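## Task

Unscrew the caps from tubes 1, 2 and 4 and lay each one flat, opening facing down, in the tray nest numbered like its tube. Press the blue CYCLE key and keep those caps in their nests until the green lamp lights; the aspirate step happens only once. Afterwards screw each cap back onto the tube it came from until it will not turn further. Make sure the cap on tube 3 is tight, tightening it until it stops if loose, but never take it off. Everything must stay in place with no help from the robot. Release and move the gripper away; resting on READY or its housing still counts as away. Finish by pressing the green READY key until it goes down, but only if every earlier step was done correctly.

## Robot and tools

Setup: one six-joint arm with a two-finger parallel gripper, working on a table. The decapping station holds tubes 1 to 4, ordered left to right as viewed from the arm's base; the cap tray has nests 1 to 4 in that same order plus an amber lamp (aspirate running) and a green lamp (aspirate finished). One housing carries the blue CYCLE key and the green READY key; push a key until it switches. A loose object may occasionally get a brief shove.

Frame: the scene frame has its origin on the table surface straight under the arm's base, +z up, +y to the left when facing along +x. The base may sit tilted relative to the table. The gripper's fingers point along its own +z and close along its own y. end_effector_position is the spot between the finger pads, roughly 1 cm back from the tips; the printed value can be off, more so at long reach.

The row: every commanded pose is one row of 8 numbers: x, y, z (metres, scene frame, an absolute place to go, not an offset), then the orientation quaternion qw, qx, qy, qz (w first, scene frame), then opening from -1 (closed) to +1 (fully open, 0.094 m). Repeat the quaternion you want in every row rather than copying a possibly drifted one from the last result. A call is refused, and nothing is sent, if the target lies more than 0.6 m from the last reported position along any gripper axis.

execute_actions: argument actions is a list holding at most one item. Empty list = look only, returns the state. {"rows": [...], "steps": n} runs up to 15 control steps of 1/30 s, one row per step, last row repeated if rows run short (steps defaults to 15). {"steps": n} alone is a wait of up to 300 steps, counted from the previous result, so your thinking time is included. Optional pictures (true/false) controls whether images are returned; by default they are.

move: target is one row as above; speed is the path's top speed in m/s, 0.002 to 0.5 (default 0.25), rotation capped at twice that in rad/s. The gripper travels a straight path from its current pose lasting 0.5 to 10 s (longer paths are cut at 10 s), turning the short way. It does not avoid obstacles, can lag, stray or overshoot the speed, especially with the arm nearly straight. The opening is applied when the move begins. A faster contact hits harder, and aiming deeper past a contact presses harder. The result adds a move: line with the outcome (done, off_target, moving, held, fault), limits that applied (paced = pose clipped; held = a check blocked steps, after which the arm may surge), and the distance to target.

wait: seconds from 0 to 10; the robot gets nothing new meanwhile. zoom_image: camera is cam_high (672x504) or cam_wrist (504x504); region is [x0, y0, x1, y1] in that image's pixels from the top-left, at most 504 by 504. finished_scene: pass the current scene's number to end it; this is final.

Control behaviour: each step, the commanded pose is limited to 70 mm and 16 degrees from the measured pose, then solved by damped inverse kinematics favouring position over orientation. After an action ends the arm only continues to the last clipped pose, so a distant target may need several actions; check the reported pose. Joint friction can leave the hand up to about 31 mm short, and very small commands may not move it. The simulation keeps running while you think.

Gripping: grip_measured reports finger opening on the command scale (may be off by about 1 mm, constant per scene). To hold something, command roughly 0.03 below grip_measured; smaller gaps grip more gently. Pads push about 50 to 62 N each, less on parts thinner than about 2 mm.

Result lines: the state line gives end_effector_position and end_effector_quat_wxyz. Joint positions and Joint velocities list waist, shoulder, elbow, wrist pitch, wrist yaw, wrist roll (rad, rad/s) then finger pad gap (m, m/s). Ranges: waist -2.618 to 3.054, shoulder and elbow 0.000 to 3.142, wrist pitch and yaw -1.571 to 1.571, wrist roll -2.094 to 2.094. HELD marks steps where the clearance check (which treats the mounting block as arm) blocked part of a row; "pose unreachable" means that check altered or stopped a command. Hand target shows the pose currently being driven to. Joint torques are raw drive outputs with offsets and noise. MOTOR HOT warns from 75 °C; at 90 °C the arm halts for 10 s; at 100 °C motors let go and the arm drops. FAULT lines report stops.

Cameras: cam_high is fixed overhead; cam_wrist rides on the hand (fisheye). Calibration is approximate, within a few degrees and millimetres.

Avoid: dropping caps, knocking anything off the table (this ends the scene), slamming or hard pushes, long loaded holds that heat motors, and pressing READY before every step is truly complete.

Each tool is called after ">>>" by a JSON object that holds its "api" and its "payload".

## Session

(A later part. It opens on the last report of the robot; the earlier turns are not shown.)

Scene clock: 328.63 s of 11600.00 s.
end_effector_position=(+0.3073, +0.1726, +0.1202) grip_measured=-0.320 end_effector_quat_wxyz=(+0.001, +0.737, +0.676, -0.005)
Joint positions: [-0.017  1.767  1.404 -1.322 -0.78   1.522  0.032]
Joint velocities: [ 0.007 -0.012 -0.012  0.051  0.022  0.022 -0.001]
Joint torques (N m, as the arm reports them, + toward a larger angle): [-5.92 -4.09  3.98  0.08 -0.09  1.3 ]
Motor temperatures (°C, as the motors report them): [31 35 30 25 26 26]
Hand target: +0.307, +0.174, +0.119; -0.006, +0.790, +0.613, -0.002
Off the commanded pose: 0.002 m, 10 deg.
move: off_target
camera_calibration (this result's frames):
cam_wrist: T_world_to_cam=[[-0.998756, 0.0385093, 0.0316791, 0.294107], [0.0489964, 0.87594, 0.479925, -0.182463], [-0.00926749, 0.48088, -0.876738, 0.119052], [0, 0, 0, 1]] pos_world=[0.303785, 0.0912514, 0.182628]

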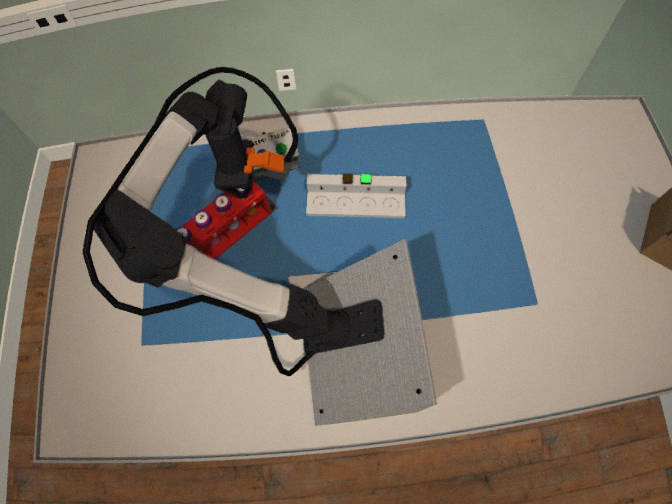

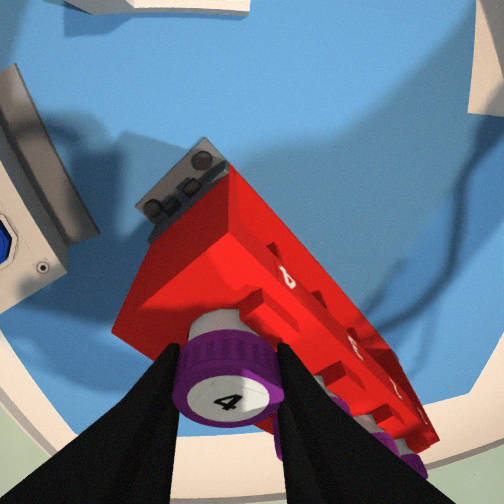

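Stop reached.

>>> {"api": "execute_actions", "payload": {"actions": [{"rows":[[0.307,0.174,0.120,0,0.737,0.676,0,-0.36],[0.307,0.174,0.120,0,0.737,0.676,0,-0.36],[0.307,0.174,0.120,0,0.737,0.676,0,-0.36],[0.307,0.174,0.120,0,0.737,0.676,0,-0.1]],"steps":11}], "pictures": false}}

>>> {"api": "move", "payload": {"target": [0.307,0.174,0.156,0,0.737,0.676,0,-0.1], "speed": 0.15}}

>>> {"api": "move", "payload": {"target": [0.2745,0.217,0.151,0,0.087,0.996,0,-0.1], "speed": 0.5}}

Scene clock: 330.20 s of 11600.00 s.
end_effector_position=(+0.3073, +0.1726, +0.1202) grip_measured=-0.102 end_effector_quat_wxyz=(+0.001, +0.734, +0.679, -0.005)
Joint positions: [-0.017  1.767  1.404 -1.321 -0.78   1.514  0.042]
Joint velocities: [-0.022 -0.012 -0.027 -0.066 -0.051  0.037 -0.   ]
Joint torques (N m, as the arm reports them, + toward a larger angle): [-5.94 -4.75  3.45  0.21 -0.03  0.09]
Motor temperatures (°C, as the motors report them): [31 35 30 25 26 26]
Hand target: +0.307, +0.174, +0.120; +0.000, +0.737, +0.676, -0.000
Off the commanded pose: 0.001 m, 1 deg.
Steps of this call (steps 1 to 36: nothing new was sent; steps 37 to 47: all 11 steps of this action). Readings (end_effector_position):
37: (+0.3073, +0.1725, +0.1202)
38: (+0.3073, +0.1726, +0.1202)
40: (+0.3073, +0.1726, +0.1202)
44: (+0.3073, +0.1726, +0.1202)
47: the state above

Scene clock: 331.40 s of 11600.00 s.
end_effector_position=(+0.3051, +0.1777, +0.1552) grip_measured=-0.102 end_effector_quat_wxyz=(+0.004, +0.733, +0.680, +0.004)
Joint positions: [-0.089  1.767  1.511 -1.478 -0.78   1.424  0.042]
Joint velocities: [ 0.007  0.007  0.012  0.037  0.007 -0.051 -0.002]
Joint torques (N m, as the arm reports them, + toward a larger angle): [-6.73 -2.55  5.08 -0.03  0.05 -0.04]
Motor temperatures (°C, as the motors report them): [31 35 30 25 26 26]
Hand target: +0.307, +0.174, +0.156; +0.001, +0.737, +0.676, +0.000
Off the commanded pose: 0.004 m, 1 deg.
move: done
camera_calibration (this result's frames):
cam_wrist: T_world_to_cam=[[-0.999557, 0.0255964, 0.0152176, 0.295777], [0.0297669, 0.873027, 0.486763, -0.198321], [-0.000825966, 0.487001, -0.873401, 0.142976], [0, 0, 0, 1]] pos_world=[0.301667, 0.0959395, 0.21691]

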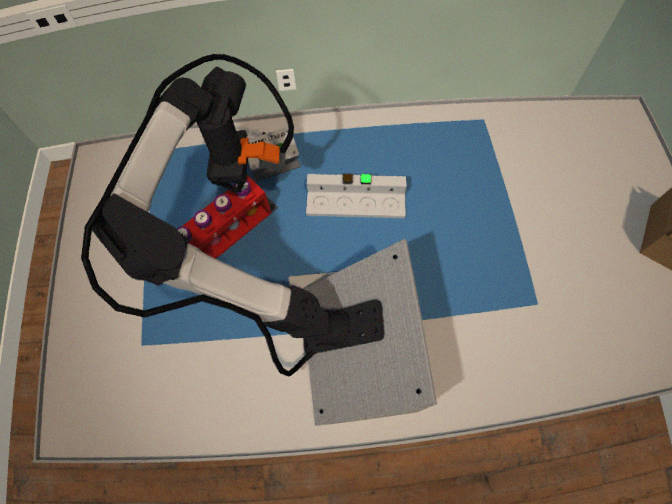

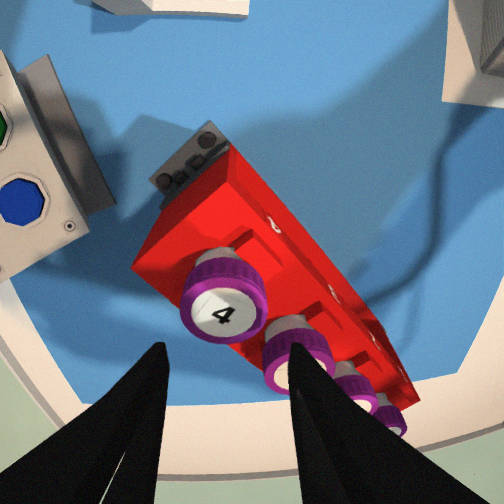

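Scene clock: 333.63 s of 11600.00 s.
end_effector_position=(+0.2797, +0.2138, +0.1526) grip_measured=-0.102 end_effector_quat_wxyz=(+0.006, +0.091, +0.996, -0.005)
Joint positions: [-0.005  1.636  1.466 -1.478 -0.78   0.081  0.042]
Joint velocities: [-0.012 -0.002  0.012  0.007  0.081 -0.051 -0.   ]
Joint torques (N m, as the arm reports them, + toward a larger angle): [-4.64 -4.34  3.15  0.09 -0.09 -0.02]
Motor temperatures (°C, as the motors report them): [31 35 30 25 26 26]
Hand target: +0.274, +0.217, +0.151; -0.000, +0.087, +0.996, +0.000
Off the commanded pose: 0.006 m, 1 deg.
move: done
camera_calibration (this result's frames):
cam_wrist: T_world_to_cam=[[-0.134483, -0.990278, 0.0355605, 0.241545], [-0.869404, 0.135135, 0.475263, 0.183198], [-0.475448, 0.0329986, -0.879125, 0.353797], [0, 0, 0, 1]] pos_world=[0.359969, 0.202765, 0.215375]

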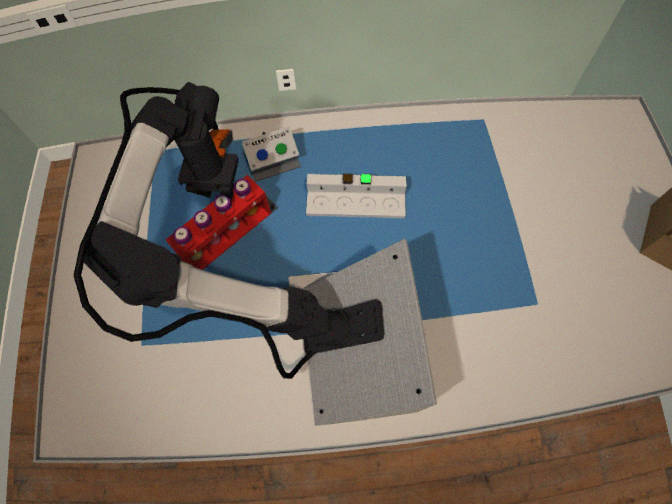

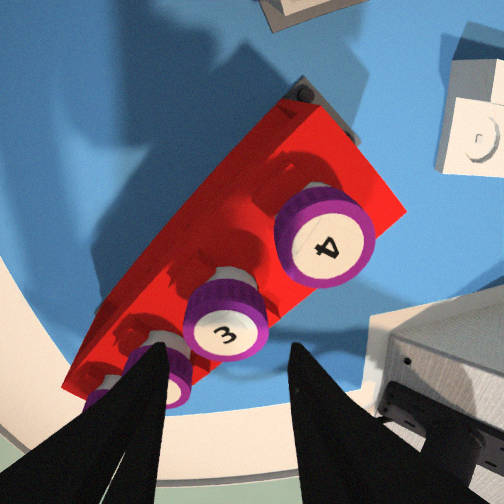

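>>> {"api": "move", "payload": {"target": [0.273,0.217,0.121,0,0.087,0.996,0,-0.1], "speed": 0.08}}

Scene clock: 335.20 s of 11600.00 s.
end_effector_position=(+0.2747, +0.2137, +0.1222) grip_measured=-0.102 end_effector_quat_wxyz=(-0.004, +0.091, +0.996, -0.005)
Joint positions: [ 0.071  1.612  1.356 -1.347 -0.785  0.167  0.042]
Joint velocities: [-0.007  0.012 -0.002 -0.022 -0.007 -0.007 -0.   ]
Joint torques (N m, as the arm reports them, + toward a larger angle): [-4.53 -5.14  2.85  0.34 -0.1   0.11]
Motor temperatures (°C, as the motors report them): [31 35 30 25 26 26]
Hand target: +0.273, +0.217, +0.121; -0.000, +0.087, +0.996, +0.001
Off the commanded pose: 0.004 m, 1 deg.
move: done
camera_calibration (this result's frames):
cam_wrist: T_world_to_cam=[[-0.133776, -0.990344, 0.0363639, 0.241633], [-0.859146, 0.134186, 0.493823, 0.188469], [-0.493935, 0.0348199, -0.868802, 0.328163], [0, 0, 0, 1]] pos_world=[0.356339, 0.202584, 0.183252]

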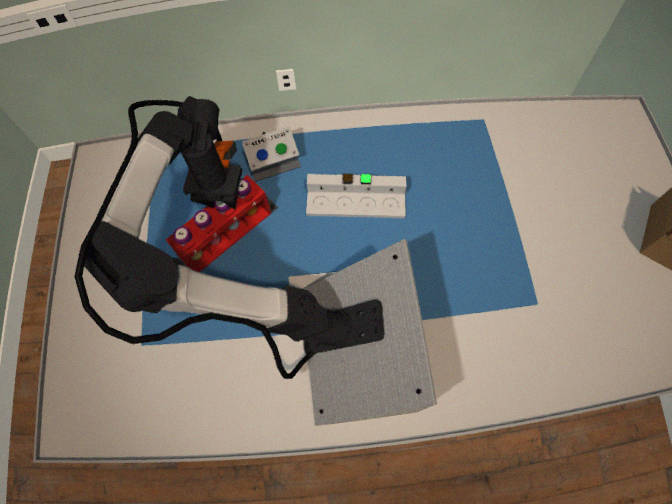

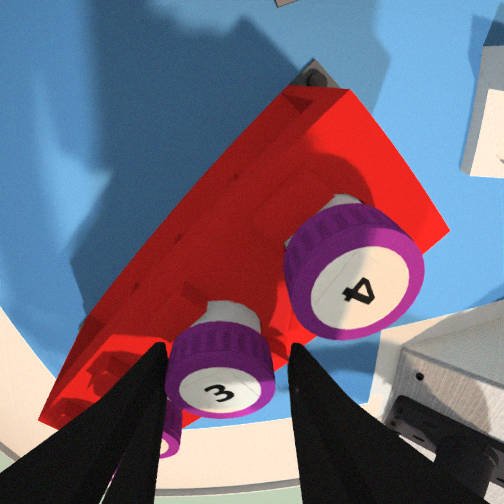

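>>> {"api": "execute_actions", "payload": {"actions": [{"rows":[[0.276,0.220,0.121,0,0.087,0.996,0,-0.1],[0.276,0.220,0.121,0,0.087,0.996,0,-0.1],[0.276,0.220,0.121,0,0.087,0.996,0,-0.1],[0.276,0.220,0.121,0,0.087,0.996,0,-0.1],[0.276,0.220,0.121,0,0.087,0.996,0,-0.1],[0.276,0.217,0.121,0,0.087,0.996,0,-0.36]],"steps":14}], "pictures": false}}

>>> {"api": "move", "payload": {"target": [0.2755,0.216,0.120,0,0.3,0.954,0,-0.36], "speed": 0.25}}

Scene clock: 336.70 s of 11600.00 s.
end_effector_position=(+0.2747, +0.2162, +0.1207) grip_measured=-0.322 end_effector_quat_wxyz=(-0.006, +0.092, +0.996, -0.001)
Joint positions: [ 0.077  1.612  1.355 -1.342 -0.792  0.176  0.032]
Joint velocities: [ 0.007  0.002  0.002  0.051 -0.095  0.037 -0.001]
Joint torques (N m, as the arm reports them, + toward a larger angle): [-5.13 -4.61  3.66  0.3  -0.04  0.05]
Motor temperatures (°C, as the motors report them): [30 35 30 25 26 26]
Hand target: +0.276, +0.217, +0.121; -0.000, +0.087, +0.996, +0.000
Off the commanded pose: 0.002 m, 1 deg.
Steps of this call (steps 1 to 31: nothing new was sent; steps 32 to 45: all 14 steps of this action). Readings (end_effector_position):
32: (+0.2751, +0.2138, +0.1219)
33: (+0.2749, +0.2141, +0.1216)
35: (+0.2745, +0.2147, +0.1210)
39: (+0.2747, +0.2162, +0.1207)
45: the state above

Scene clock: 338.10 s of 11600.00 s.
end_effector_position=(+0.2749, +0.2163, +0.1207) grip_measured=-0.322 end_effector_quat_wxyz=(-0.005, +0.220, +0.975, -0.002)
Joint positions: [ 0.077  1.612  1.355 -1.341 -0.792  0.437  0.032]
Joint velocities: [-0.007  0.012  0.002  0.051  0.037 -0.022  0.   ]
Joint torques (N m, as the arm reports them, + toward a larger angle): [-5.35 -3.79  3.66  0.2  -0.07  1.26]
Motor temperatures (°C, as the motors report them): [30 35 30 25 26 26]
Hand target: +0.276, +0.216, +0.120; -0.006, +0.296, +0.955, +0.001
Off the commanded pose: 0.001 m, 9 deg.
move: off_target
camera_calibration (this result's frames):
cam_wrist: T_world_to_cam=[[-0.385314, -0.922242, 0.0316809, 0.299243], [-0.795699, 0.349439, 0.494728, 0.124931], [-0.46733, 0.165417, -0.86847, 0.291327], [0, 0, 0, 1]] pos_world=[0.350855, 0.184129, 0.181721]

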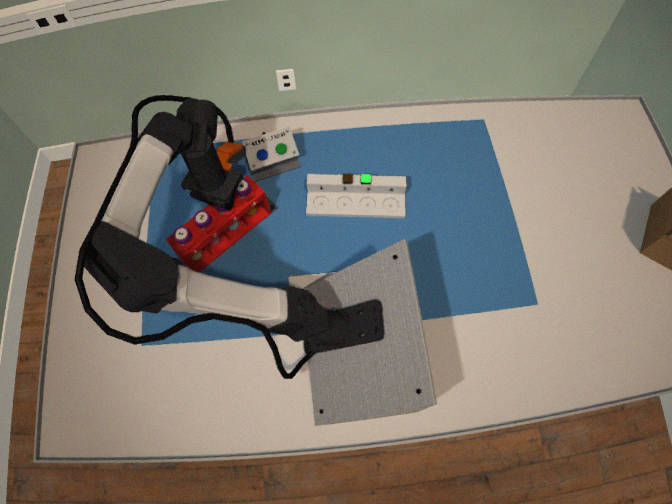

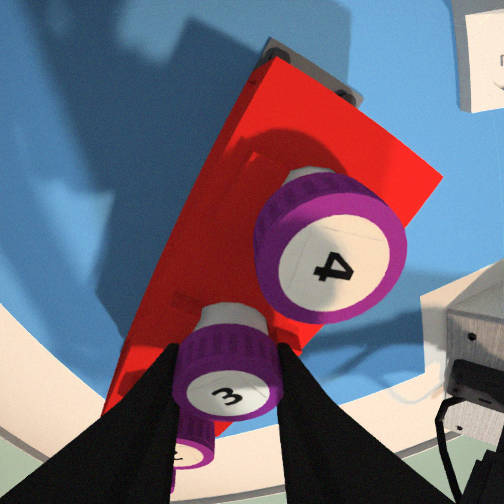

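Tight.

>>> {"api": "execute_actions", "payload": {"actions": [{"rows":[[0.275,0.216,0.121,0,0.22,0.975,0,-0.36],[0.275,0.216,0.121,0,0.22,0.975,0,-0.36],[0.275,0.216,0.121,0,0.22,0.975,0,-0.36],[0.275,0.216,0.121,0,0.22,0.975,0,-0.1]],"steps":11}], "pictures": false}}

>>> {"api": "move", "payload": {"target": [0.2755,0.215,0.158,0,0.22,0.975,0,-0.1], "speed": 0.15}}

>>> {"api": "move", "payload": {"target": [0.40,0.13,0.155,0,-0.5,0.866,0,-1], "speed": 0.5}}

>>> {"api": "move", "payload": {"target": [0.433,0.096,0.125,0,-0.574,0.819,0,-1], "speed": 0.2}}

Scene clock: 340.77 s of 11600.00 s.
end_effector_position=(+0.2751, +0.2163, +0.1207) grip_measured=-0.102 end_effector_quat_wxyz=(-0.005, +0.217, +0.976, -0.002)
Joint positions: [ 0.077  1.612  1.355 -1.341 -0.792  0.431  0.042]
Joint velocities: [-0.002 -0.012 -0.002 -0.022 -0.037  0.022  0.   ]
Joint torques (N m, as the arm reports them, + toward a larger angle): [-5.47 -4.71  3.21  0.28  0.    0.09]
Motor temperatures (°C, as the motors report them): [31 35 30 25 26 26]
Hand target: +0.275, +0.216, +0.121; -0.000, +0.220, +0.975, -0.000
Off the commanded pose: 0.000 m, 1 deg.
Steps of this call (steps 1 to 69: nothing new was sent; steps 70 to 80: all 11 steps of this action). Readings (end_effector_position):
70: (+0.2749, +0.2163, +0.1207)
71: (+0.2749, +0.2163, +0.1207)
73: (+0.2750, +0.2163, +0.1207)
77: (+0.2751, +0.2163, +0.1207)
80: the state above

Scene clock: 341.97 s of 11600.00 s.
end_effector_position=(+0.2740, +0.2171, +0.1558) grip_measured=-0.102 end_effector_quat_wxyz=(+0.003, +0.217, +0.976, +0.002)
Joint positions: [-0.012  1.625  1.466 -1.507 -0.792  0.318  0.042]
Joint velocities: [-0.002 -0.007  0.002 -0.051 -0.022 -0.051 -0.001]
Joint torques (N m, as the arm reports them, + toward a larger angle): [-6.04 -2.69  5.12  0.02  0.02 -0.06]
Motor temperatures (°C, as the motors report them): [31 35 30 25 26 26]
Hand target: +0.275, +0.215, +0.158; +0.000, +0.220, +0.975, -0.000
Off the commanded pose: 0.003 m, 1 deg.
move: done
camera_calibration (this result's frames):
cam_wrist: T_world_to_cam=[[-0.378618, -0.92531, 0.0212316, 0.299034], [-0.806503, 0.341085, 0.482922, 0.113138], [-0.454094, 0.165719, -0.875406, 0.318628], [0, 0, 0, 1]] pos_world=[0.349153, 0.185307, 0.217943]

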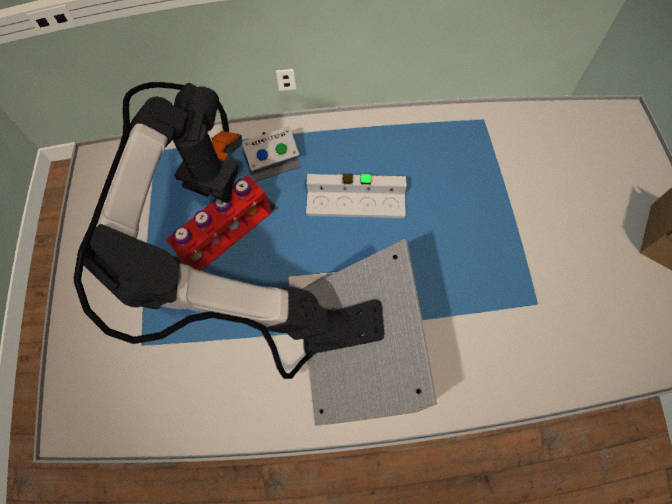

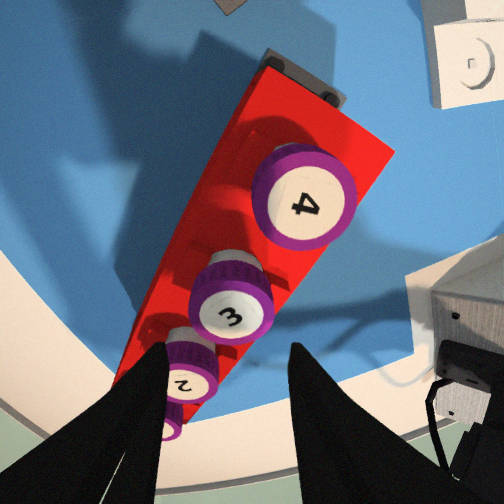

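Scene clock: 344.20 s of 11600.00 s.
end_effector_position=(+0.3999, +0.1349, +0.1537) grip_measured=-0.997 end_effector_quat_wxyz=(+0.006, -0.503, +0.864, +0.001)
Joint positions: [-0.123  2.188  1.969 -1.553 -0.78  -1.326  0.   ]
Joint velocities: [ 0.002  0.002  0.007 -0.037 -0.037 -0.066 -0.001]
Joint torques (N m, as the arm reports them, + toward a larger angle): [-9.11 -5.19  5.11 -0.02 -0.01 -0.03]
Motor temperatures (°C, as the motors report them): [31 35 30 25 26 26]
Hand target: +0.400, +0.129, +0.155; +0.000, -0.500, +0.866, -0.000
Off the commanded pose: 0.005 m, 1 deg.
move: done
camera_calibration (this result's frames):
cam_wrist: T_world_to_cam=[[0.891591, -0.451755, 0.0313605, -0.302741], [-0.410351, -0.776704, 0.477853, 0.236915], [-0.191514, -0.438918, -0.87788, 0.364472], [0, 0, 0, 1]] pos_world=[0.436941, 0.207221, 0.216246]

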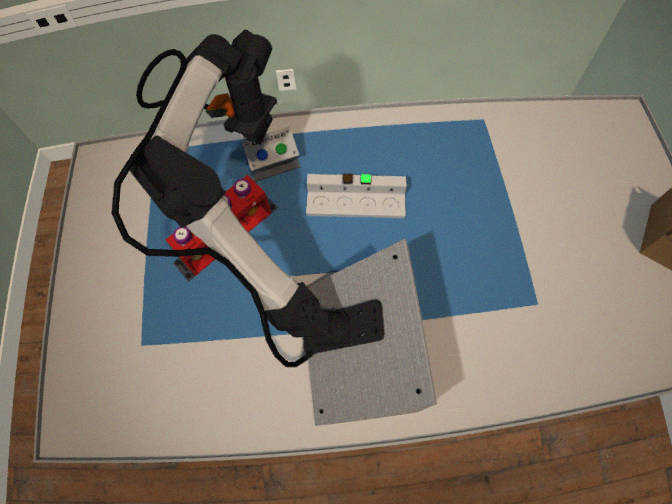

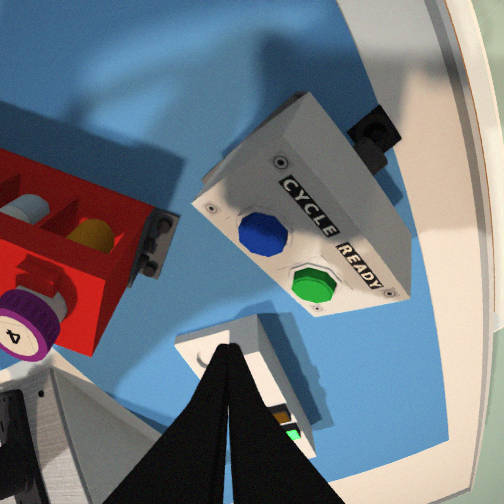

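Scene clock: 345.20 s of 11600.00 s.
end_effector_position=(+0.4282, +0.0971, +0.1244) grip_measured=-0.997 end_effector_quat_wxyz=(-0.001, -0.563, +0.827, +0.008)
Joint positions: [-0.123  2.359  2.06  -1.504 -0.779 -1.489  0.   ]
Joint velocities: [-0.017  0.012  0.007 -0.007 -0.007 -0.022 -0.001]
Joint torques (N m, as the arm reports them, + toward a larger angle): [-8.93 -6.96  5.19  0.25 -0.03 -0.06]
Motor temperatures (°C, as the motors report them): [31 35 30 25 26 26]
Hand target: +0.433, +0.096, +0.125; +0.000, -0.574, +0.819, -0.000
Off the commanded pose: 0.005 m, 2 deg.
move: done
camera_calibration (this result's frames):
cam_wrist: T_world_to_cam=[[0.94702, -0.320964, 0.0116489, -0.378144], [-0.286839, -0.828904, 0.480252, 0.185019], [-0.144488, -0.45815, -0.877053, 0.309215], [0, 0, 0, 1]] pos_world=[0.455859, 0.17366, 0.186747]

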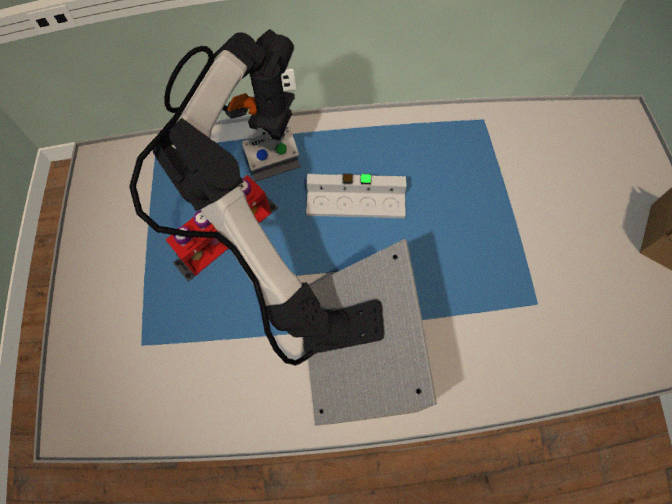

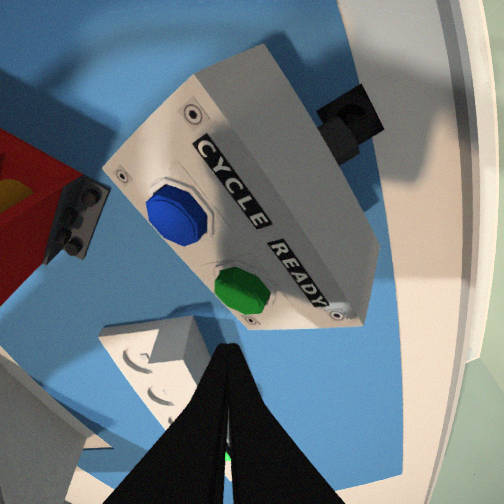

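>>> {"api": "move", "payload": {"target": [0.437,0.093,0.103,0,-0.574,0.819,0,-1], "speed": 0.08}}

Scene clock: 346.83 s of 11600.00 s.
end_effector_position=(+0.4373, +0.0972, +0.1097) grip_measured=-0.997 end_effector_quat_wxyz=(+0.003, -0.578, +0.816, -0.002)
Joint positions: [-0.095  2.359  2.028 -1.415 -0.779 -1.466  0.   ]
Joint velocities: [ 0.022 -0.002 -0.017 -0.022 -0.066 -0.037  0.   ]
Joint torques (N m, as the arm reports them, + toward a larger angle): [-8.75 -6.74  2.91  0.29 -0.08  0.11]
Motor temperatures (°C, as the motors report them): [31 35 30 25 26 26]
Hand target: +0.437, +0.093, +0.103; -0.000, -0.574, +0.819, +0.000
Off the commanded pose: 0.008 m, 1 deg.
move: done
camera_calibration (this result's frames):
cam_wrist: T_world_to_cam=[[0.957795, -0.285573, 0.0328166, -0.397022], [-0.265203, -0.833843, 0.484121, 0.185358], [-0.110888, -0.472391, -0.874386, 0.284138], [0, 0, 0, 1]] pos_world=[0.460931, 0.175405, 0.17174]

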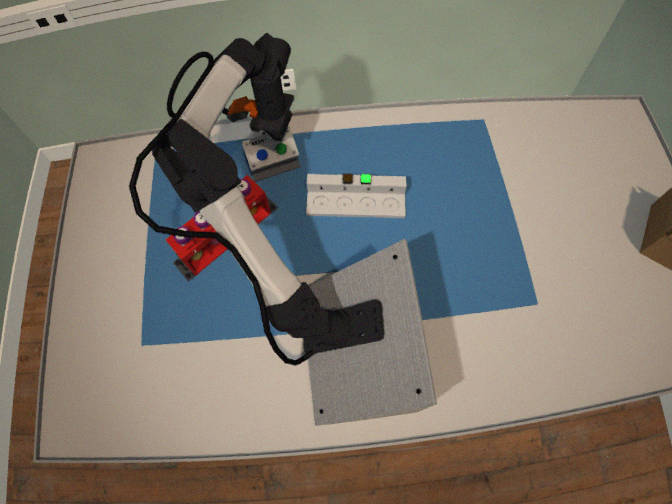

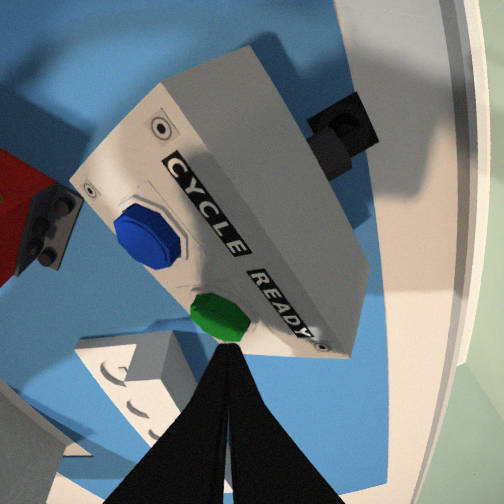

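>>> {"api": "move", "payload": {"target": [0.432,0.092,0.066,0,-0.574,0.819,0,-1], "speed": 0.03}}

Scene clock: 348.73 s of 11600.00 s.
end_effector_position=(+0.4282, +0.0884, +0.0851) grip_measured=-0.997 end_effector_quat_wxyz=(-0.003, -0.560, +0.828, +0.001)
Joint positions: [-0.071  2.332  1.89  -1.298 -0.778 -1.403  0.   ]
Joint velocities: [-0.002  0.007 -0.012 -0.007 -0.037  0.007  0.001]
Joint torques (N m, as the arm reports them, + toward a larger angle): no reading
Motor temperatures (°C, as the motors report them): [31 35 30 25 26 26]
move: unfinished (the scene ended)
camera_calibration (this result's frames):
cam_wrist: T_world_to_cam=[[0.945084, -0.326198, 0.0202712, -0.379933], [-0.293762, -0.820649, 0.490142, 0.198067], [-0.143248, -0.46918, -0.871407, 0.270731], [0, 0, 0, 1]] pos_world=[0.456035, 0.165632, 0.146538]
The task's run has ended: the event that ends the task has happened.

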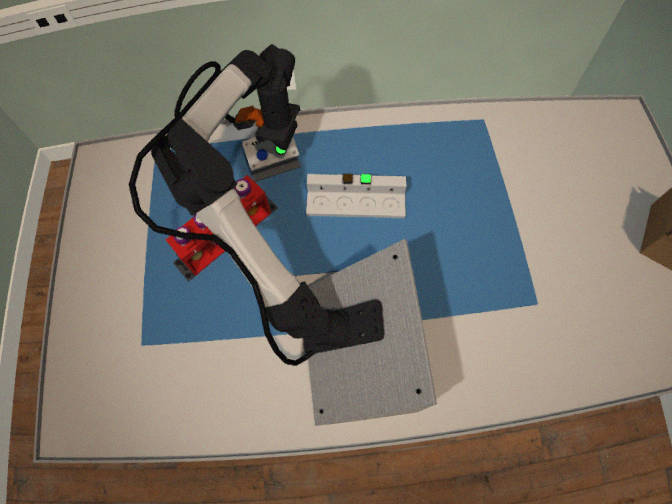

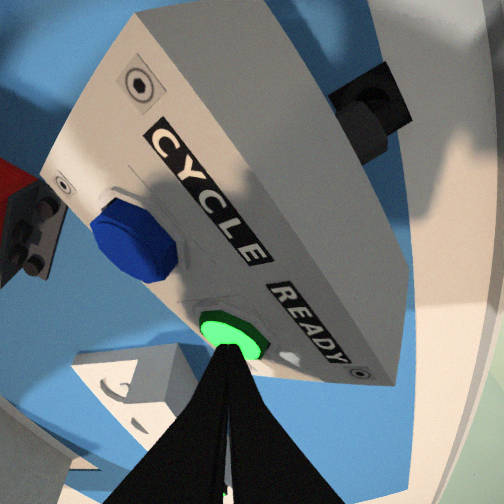

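>>> {"api": "finished_scene", "payload": {"scene": 2}}

The scene is finished: the task was done.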